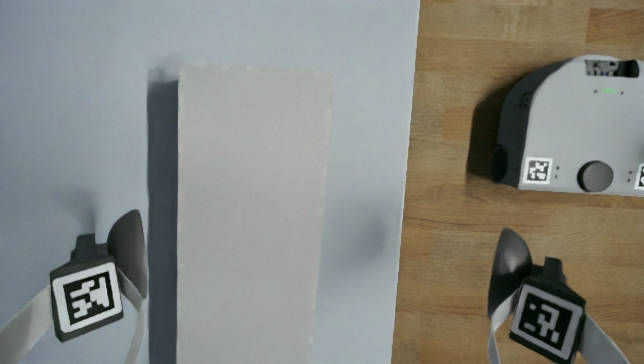

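Emit:
execute_actions:
  actions:
    - {"r1":{"joints":{"arm_m":0.52,"lift_m":0.906}}}
  cameras: []

Emit:
execute_actions:
  actions:
    - {"r1":{"joints":{"gripper_m":-0.01}}}
  cameras: []

Emit:
execute_actions:
  actions:
    - {"r1":{"joints":{"lift_m":1.08}}}
  cameras: ["r1_wrist_camera"]

Scene clock: 112.00 s.
r1.base_odometry: x=-0.707 y=+1.131 heading=-0.785 (m, m, rad; r1's odometry frame)
r1.turned_by_wheels: +0.000 (rad since the last result)
r1.turned_by_imu: +0.000 (rad since the last result)
r1.base_tilt: forward=+0.4 right=-0.5 (deg)
r1.lidar_m: 2.13 1.80 1.33 1.27 1.31 1.78 2.61 1.10 1.30 1.24 0.75 2.15
r1.head_depth_mm: - - 778 1609 1427 1274 1149 / 1095 903 775 1632 1420 1270 1145 / 1076 888 752 1618 1423 1268 1160 / 1144 873 754 1615 1421 1265 1159 / 1107 895 753 1609 1415 1262 1138 / 1097 889 770 1602 1416 1263 1137 / 1094 890 783 1605 1410 1259 1132
r1.base_status: not commanded
r1.joint_positions: lift_m=+0.906 arm_m=+0.520 wrist_yaw_rad=+0.001 wrist_pitch_rad=-1.564 wrist_roll_rad=+1.568 gripper_m=+0.160 head_pan_rad=-1.577 head_tilt_rad=-0.890
r1.joint_status: all done
r1.motor_effort: left_wheel=+1(2) right_wheel=-1(1) lift_m=+28(28) arm_m=+4(5) wrist_yaw_rad=-1(0) wrist_pitch_rad=-3(3) wrist_roll_rad=+1(1) gripper_m=+0(1) head_pan_rad=+3(3) head_tilt_rad=-4(4) (%)
r1.hand_pose: x=-0.0216 y=-0.6421 z=+0.7884 quat_wxyz=(+0.001, +0.001, -0.709, -0.705) (m; r1's base frame)
r1.wrist_depth_mm: 174 174 172 172 171 872 844 / 179 178 146 145 173 882 - / 183 183 150 148 177 917 - / 188 186 154 151 183 954 - / 192 191 157 156 188 982 957 / - 198 162 159 193 983 987 / 206 203 167 165 198 - -
r2.base_odometry: x=+0.566 y=+0.565 heading=+2.095 (m, m, rad; r2's odometry frame)
r2.turned_by_wheels: +0.000 (rad since the last result)
r2.turned_by_imu: +0.000 (rad since the last result)
r2.base_tilt: forward=+0.9 right=+0.0 (deg)
r2.lidar_m: 2.32 2.45 2.14 2.10 2.22 2.51 2.46 1.04 0.80 0.78 0.82 1.17
r2.head_depth_mm: 3183 3366 3564 3467 881 726 940 / 3213 3352 3525 3721 883 729 946 / 3248 3496 3547 3748 889 732 957 / 3233 3403 2708 3758 893 737 957 / 3250 3346 3560 3772 895 740 960 / 3246 3441 3628 3804 904 743 957 / 3192 3450 3702 3828 909 745 963
r2.base_status: not commanded
r2.joint_positions: lift_m=+0.280 arm_m=+0.000 wrist_yaw_rad=+2.916 wrist_pitch_rad=-0.336 wrist_roll_rad=+0.011 gripper_m=+0.037 head_pan_rad=-1.563 head_tilt_rad=-0.297
r2.joint_status: not commanded
r2.motor_effort: left_wheel=+2(2) right_wheel=-2(2) lift_m=+22(22) arm_m=+0(0) wrist_yaw_rad=+1(0) wrist_pitch_rad=+8(8) wrist_roll_rad=+0(0) gripper_m=+0(1) head_pan_rad=-3(3) head_tilt_rad=-2(1) (%)
r2.hand_pose: x=+0.0310 y=+0.0831 z=+0.3116 quat_wxyz=(+0.197, +0.710, +0.038, +0.676) (m; r2's base frame)
r2.wrist_depth_mm: - - - - - - - / - - - - - - - / - - - - - - - / 910 - 875 854 846 866 859 / 696 - 707 678 679 660 673 / 550 560 - 541 - 549 546 / 466 479 - 481 468 469 464
r3.base_odometry: x=+1.604 y=+0.191 heading=+2.880 (m, m, rad; r3's odometry frame)
r3.turned_by_wheels: +0.000 (rad since the last result)
r3.turned_by_imu: +0.001 (rad since the last result)
r3.base_tilt: forward=-0.5 right=-0.8 (deg)
r3.lidar_m: 2.21 2.32 1.05 1.57 1.27 2.63 2.57 1.32 0.99 0.96 1.01 1.39
r3.head_depth_mm: 3382 3663 3929 3921 949 1108 1199 / 3454 3613 3874 3993 961 1112 1204 / 3485 3624 - 3105 977 1117 1201 / 3499 - - - 982 1116 1219 / 3430 3639 3897 - 993 1123 1211 / 3462 3620 3889 - 1005 1127 1219 / 3553 3610 1038 1017 1021 1133 1227
r3.base_status: not commanded
r3.joint_positions: lift_m=+0.280 arm_m=-0.003 wrist_yaw_rad=+2.927 wrist_pitch_rad=-0.512 wrist_roll_rad=+0.019 gripper_m=+0.037 head_pan_rad=-1.563 head_tilt_rad=-0.297
r3.joint_status: not commanded
r3.motor_effort: left_wheel=-2(2) right_wheel=+1(1) lift_m=+14(14) arm_m=+0(0) wrist_yaw_rad=+0(0) wrist_pitch_rad=+4(4) wrist_roll_rad=+0(0) gripper_m=-1(0) head_pan_rad=-2(2) head_tilt_rad=-2(2) (%)
r3.hand_pose: x=+0.0238 y=+0.0643 z=+0.2725 quat_wxyz=(+0.252, +0.705, +0.103, +0.655) (m; r3's base frame)
r3.wrist_depth_mm: - - - - - - - / 839 - 889 892 954 937 997 / 683 - 707 751 749 739 783 / 569 - 586 597 624 633 633 / 492 505 - 531 526 531 544 / - - - 440 461 463 465 / - - - 404 402 413 414
pictures: none
No camera images: the call's "cameras" was empty. Leave "cameras" out to get every camera's image.

Scene clock: 114.20 s.
r1.base_odometry: x=-0.707 y=+1.131 heading=-0.785 (m, m, rad; r1's odometry frame)
r1.turned_by_wheels: +0.000 (rad since the last result)
r1.turned_by_imu: +0.000 (rad since the last result)
r1.base_tilt: forward=+0.4 right=-0.5 (deg)
r1.lidar_m: 2.13 1.80 1.32 1.27 1.31 1.77 2.61 1.10 1.29 1.24 0.75 2.14
r1.head_depth_mm: - - 778 1611 1426 1271 1144 / 1097 902 777 1627 1431 1273 1143 / 1076 887 751 1618 1414 1268 1159 / 1144 898 751 1614 1419 1264 1156 / 1101 893 752 1617 1422 1264 1139 / 1096 892 784 1604 1410 1256 1141 / 1091 888 785 1596 1411 1256 1136
r1.base_status: not commanded
r1.joint_positions: lift_m=+0.906 arm_m=+0.520 wrist_yaw_rad=+0.000 wrist_pitch_rad=-1.558 wrist_roll_rad=+1.568 gripper_m=-0.008 head_pan_rad=-1.577 head_tilt_rad=-0.890
r1.joint_status: all done
r1.motor_effort: left_wheel=+1(1) right_wheel=-1(0) lift_m=+28(28) arm_m=+3(4) wrist_yaw_rad=+0(1) wrist_pitch_rad=-6(6) wrist_roll_rad=+1(1) gripper_m=-39(100) head_pan_rad=+4(3) head_tilt_rad=-4(4) (%)
r1.hand_pose: x=-0.0215 y=-0.6436 z=+0.7883 quat_wxyz=(+0.001, +0.001, -0.711, -0.703) (m; r1's base frame)
r1.wrist_depth_mm: 175 174 173 171 170 863 884 / 180 178 175 145 171 871 - / 184 184 181 148 149 905 - / 188 188 185 152 181 914 - / 194 193 158 157 157 944 945 / 201 198 162 160 159 962 964 / 206 204 184 164 198 - -
r2.base_odometry: x=+0.566 y=+0.565 heading=+2.095 (m, m, rad; r2's odometry frame)
r2.turned_by_wheels: +0.000 (rad since the last result)
r2.turned_by_imu: +0.000 (rad since the last result)
r2.base_tilt: forward=+0.9 right=+0.1 (deg)
r2.lidar_m: 2.32 2.45 2.15 2.10 2.20 2.51 2.46 1.05 0.80 0.78 0.82 1.18
r2.head_depth_mm: 3223 3400 3538 3508 879 726 940 / 3224 3369 3562 3689 882 730 945 / 3194 3394 3517 3778 889 734 948 / 3229 3350 2705 3732 893 734 953 / 3235 3416 3569 3811 898 738 955 / 3275 3448 3593 3777 903 743 959 / 3247 3417 3654 3792 911 746 963
r2.base_status: not commanded
r2.joint_positions: lift_m=+0.280 arm_m=+0.000 wrist_yaw_rad=+2.916 wrist_pitch_rad=-0.336 wrist_roll_rad=+0.011 gripper_m=+0.037 head_pan_rad=-1.563 head_tilt_rad=-0.297
r2.joint_status: not commanded
r2.motor_effort: left_wheel=+2(2) right_wheel=-2(2) lift_m=+21(23) arm_m=+0(0) wrist_yaw_rad=+1(0) wrist_pitch_rad=+8(8) wrist_roll_rad=+0(0) gripper_m=+0(1) head_pan_rad=-3(3) head_tilt_rad=-2(1) (%)
r2.hand_pose: x=+0.0310 y=+0.0831 z=+0.3116 quat_wxyz=(+0.197, +0.710, +0.038, +0.676) (m; r2's base frame)
r2.wrist_depth_mm: - - - - - - - / - - - - - - - / - - - - - - - / 887 - 856 858 853 838 852 / 701 - 711 669 693 662 668 / 556 556 - 545 - 551 539 / 476 487 - 478 455 463 461
r3.base_odometry: x=+1.604 y=+0.191 heading=+2.880 (m, m, rad; r3's odometry frame)
r3.turned_by_wheels: +0.000 (rad since the last result)
r3.turned_by_imu: +0.000 (rad since the last result)
r3.base_tilt: forward=-0.4 right=-0.8 (deg)
r3.lidar_m: 2.21 2.32 1.05 1.57 1.27 2.63 2.56 1.32 0.99 0.97 1.01 1.39
r3.head_depth_mm: 3394 3618 3818 3933 950 1107 1204 / 3383 3673 3902 3961 964 1108 1200 / 3476 3608 3945 3075 974 1116 1209 / 3451 - - - 982 1109 1214 / 3534 3681 3944 - 995 1126 1220 / 3492 3702 3919 - 1013 1119 1220 / 3496 3609 1041 1021 1020 1128 1228
r3.base_status: not commanded
r3.joint_positions: lift_m=+0.280 arm_m=-0.003 wrist_yaw_rad=+2.927 wrist_pitch_rad=-0.512 wrist_roll_rad=+0.019 gripper_m=+0.037 head_pan_rad=-1.563 head_tilt_rad=-0.297
r3.joint_status: not commanded
r3.motor_effort: left_wheel=-1(2) right_wheel=+1(1) lift_m=+14(14) arm_m=+0(0) wrist_yaw_rad=+0(1) wrist_pitch_rad=+4(4) wrist_roll_rad=+0(0) gripper_m=-1(0) head_pan_rad=-3(2) head_tilt_rad=-2(2) (%)
r3.hand_pose: x=+0.0238 y=+0.0643 z=+0.2725 quat_wxyz=(+0.252, +0.705, +0.103, +0.655) (m; r3's base frame)
r3.wrist_depth_mm: - - - - - - - / 840 - 883 895 926 981 991 / 693 - 712 722 747 765 768 / 578 - 608 597 610 626 642 / 502 502 - 530 531 527 538 / - - - 440 461 456 465 / - - - 402 404 411 415
pictures: none
No camera images: the call's "cameras" was empty. Leave "cameras" out to get every camera's image.

Scene clock: 117.07 s.
r1.base_odometry: x=-0.707 y=+1.131 heading=-0.785 (m, m, rad; r1's odometry frame)
r1.turned_by_wheels: +0.000 (rad since the last result)
r1.turned_by_imu: +0.000 (rad since the last result)
r1.base_tilt: forward=+0.4 right=-0.5 (deg)
r1.lidar_m: 2.13 1.81 1.32 1.27 1.32 1.78 2.61 1.10 1.30 1.24 0.75 2.15
r1.head_depth_mm: 1117 907 779 1619 1429 1271 1143 / 1115 905 775 1625 1427 1276 1145 / 1117 899 757 1622 1426 1266 1156 / 1124 897 755 1610 1417 1268 1160 / 1100 893 753 1615 1418 1265 1141 / 1096 892 784 1612 1416 1263 1142 / 1092 890 784 1597 1405 1264 1133
r1.base_status: not commanded
r1.joint_positions: lift_m=+1.080 arm_m=+0.520 wrist_yaw_rad=+0.000 wrist_pitch_rad=-1.567 wrist_roll_rad=+1.568 gripper_m=-0.006 head_pan_rad=-1.577 head_tilt_rad=-0.890
r1.joint_status: all done
r1.motor_effort: left_wheel=+2(3) right_wheel=-1(3) lift_m=+34(38) arm_m=+3(3) wrist_yaw_rad=+0(0) wrist_pitch_rad=-2(8) wrist_roll_rad=+1(1) gripper_m=-6(39) head_pan_rad=+3(3) head_tilt_rad=-3(3) (%)
r1.hand_pose: x=-0.0215 y=-0.6414 z=+0.9623 quat_wxyz=(+0.001, +0.001, -0.708, -0.706) (m; r1's base frame)
r1.wrist_depth_mm: 340 341 332 335 - - - / 345 345 341 341 - - - / 357 357 351 318 - - - / 365 366 358 331 - - - / 374 379 373 335 - - - / 388 383 383 - - - - / 400 390 397 394 - - -
r2.base_odometry: x=+0.566 y=+0.565 heading=+2.095 (m, m, rad; r2's odometry frame)
r2.turned_by_wheels: +0.000 (rad since the last result)
r2.turned_by_imu: +0.000 (rad since the last result)
r2.base_tilt: forward=+0.8 right=+0.1 (deg)
r2.lidar_m: 2.31 2.44 2.15 2.10 2.22 2.52 2.45 1.04 0.80 0.78 0.82 1.18
r2.head_depth_mm: 3226 3341 3574 3495 880 727 944 / 3179 3369 3529 3718 884 729 945 / 3213 3391 3551 3739 885 733 949 / 3231 3356 3545 3750 892 736 950 / 3217 3402 3526 3827 900 741 955 / 3272 3448 3608 3705 899 745 962 / 3255 3420 3610 3812 910 747 963
r2.base_status: not commanded
r2.joint_positions: lift_m=+0.280 arm_m=+0.000 wrist_yaw_rad=+2.916 wrist_pitch_rad=-0.336 wrist_roll_rad=+0.011 gripper_m=+0.037 head_pan_rad=-1.563 head_tilt_rad=-0.297
r2.joint_status: not commanded
r2.motor_effort: left_wheel=+2(2) right_wheel=-2(2) lift_m=+22(23) arm_m=+0(0) wrist_yaw_rad=+0(0) wrist_pitch_rad=+8(8) wrist_roll_rad=+0(1) gripper_m=+0(0) head_pan_rad=-3(3) head_tilt_rad=-1(2) (%)
r2.hand_pose: x=+0.0310 y=+0.0831 z=+0.3116 quat_wxyz=(+0.197, +0.710, +0.038, +0.676) (m; r2's base frame)
r2.wrist_depth_mm: - - - - - - - / - - - - - - - / - - - - - - - / 896 - 873 865 846 859 851 / 679 - 703 655 699 663 656 / 549 551 - 542 - 551 543 / 466 492 - 485 465 464 472
r3.base_odometry: x=+1.604 y=+0.191 heading=+2.880 (m, m, rad; r3's odometry frame)
r3.turned_by_wheels: +0.000 (rad since the last result)
r3.turned_by_imu: +0.000 (rad since the last result)
r3.base_tilt: forward=-0.4 right=-0.8 (deg)
r3.lidar_m: 2.20 2.32 1.05 1.57 1.26 2.63 2.57 1.32 0.99 0.96 1.01 1.39
r3.head_depth_mm: 3427 3662 3932 3883 950 1106 1202 / 3423 3584 3814 3991 963 1114 1196 / 3446 3652 - 3105 973 1114 1204 / 3465 - 3992 - 983 1116 1218 / 3455 3656 3951 - 998 1118 1215 / 3516 3665 3859 - 1007 1125 1216 / 3482 3600 1039 1021 1017 1127 1220
r3.base_status: not commanded
r3.joint_positions: lift_m=+0.280 arm_m=-0.003 wrist_yaw_rad=+2.927 wrist_pitch_rad=-0.512 wrist_roll_rad=+0.019 gripper_m=+0.037 head_pan_rad=-1.563 head_tilt_rad=-0.297
r3.joint_status: not commanded
r3.motor_effort: left_wheel=-2(2) right_wheel=+1(1) lift_m=+14(14) arm_m=-1(0) wrist_yaw_rad=+2(1) wrist_pitch_rad=+4(4) wrist_roll_rad=+0(1) gripper_m=-1(0) head_pan_rad=-2(2) head_tilt_rad=-2(2) (%)
r3.hand_pose: x=+0.0238 y=+0.0643 z=+0.2725 quat_wxyz=(+0.252, +0.705, +0.103, +0.655) (m; r3's base frame)
r3.wrist_depth_mm: - - - - - - - / 830 - 877 913 928 962 - / 687 - 714 732 736 756 779 / 571 - 599 602 614 611 637 / 495 502 - 530 530 534 537 / - - - 444 458 465 468 / - - - 402 407 410 415
pictures: r1_wrist_camera
camera_calibration (this result's frames):
r1_wrist_camera: T_world_to_cam=[[-0.0464404, 0.998901, -0.00627162, 0.647536], [0.984737, 0.0468343, 0.167629, -0.0795151], [0.167738, 0.00160885, -0.98583, 1.1163], [0, 0, 0, 1]] pos_world=[-0.0788737, -0.644896, 1.11788]
Images, in order (width x height): r1_wrist_camera 644x364.

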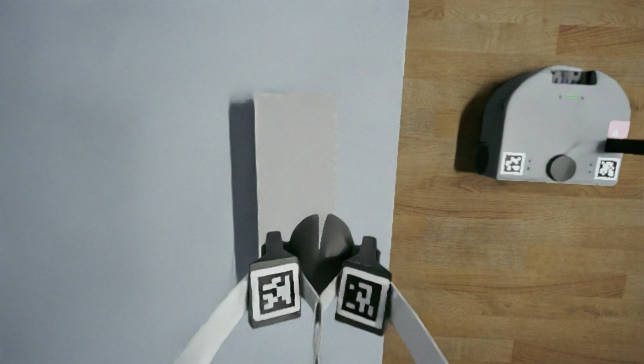

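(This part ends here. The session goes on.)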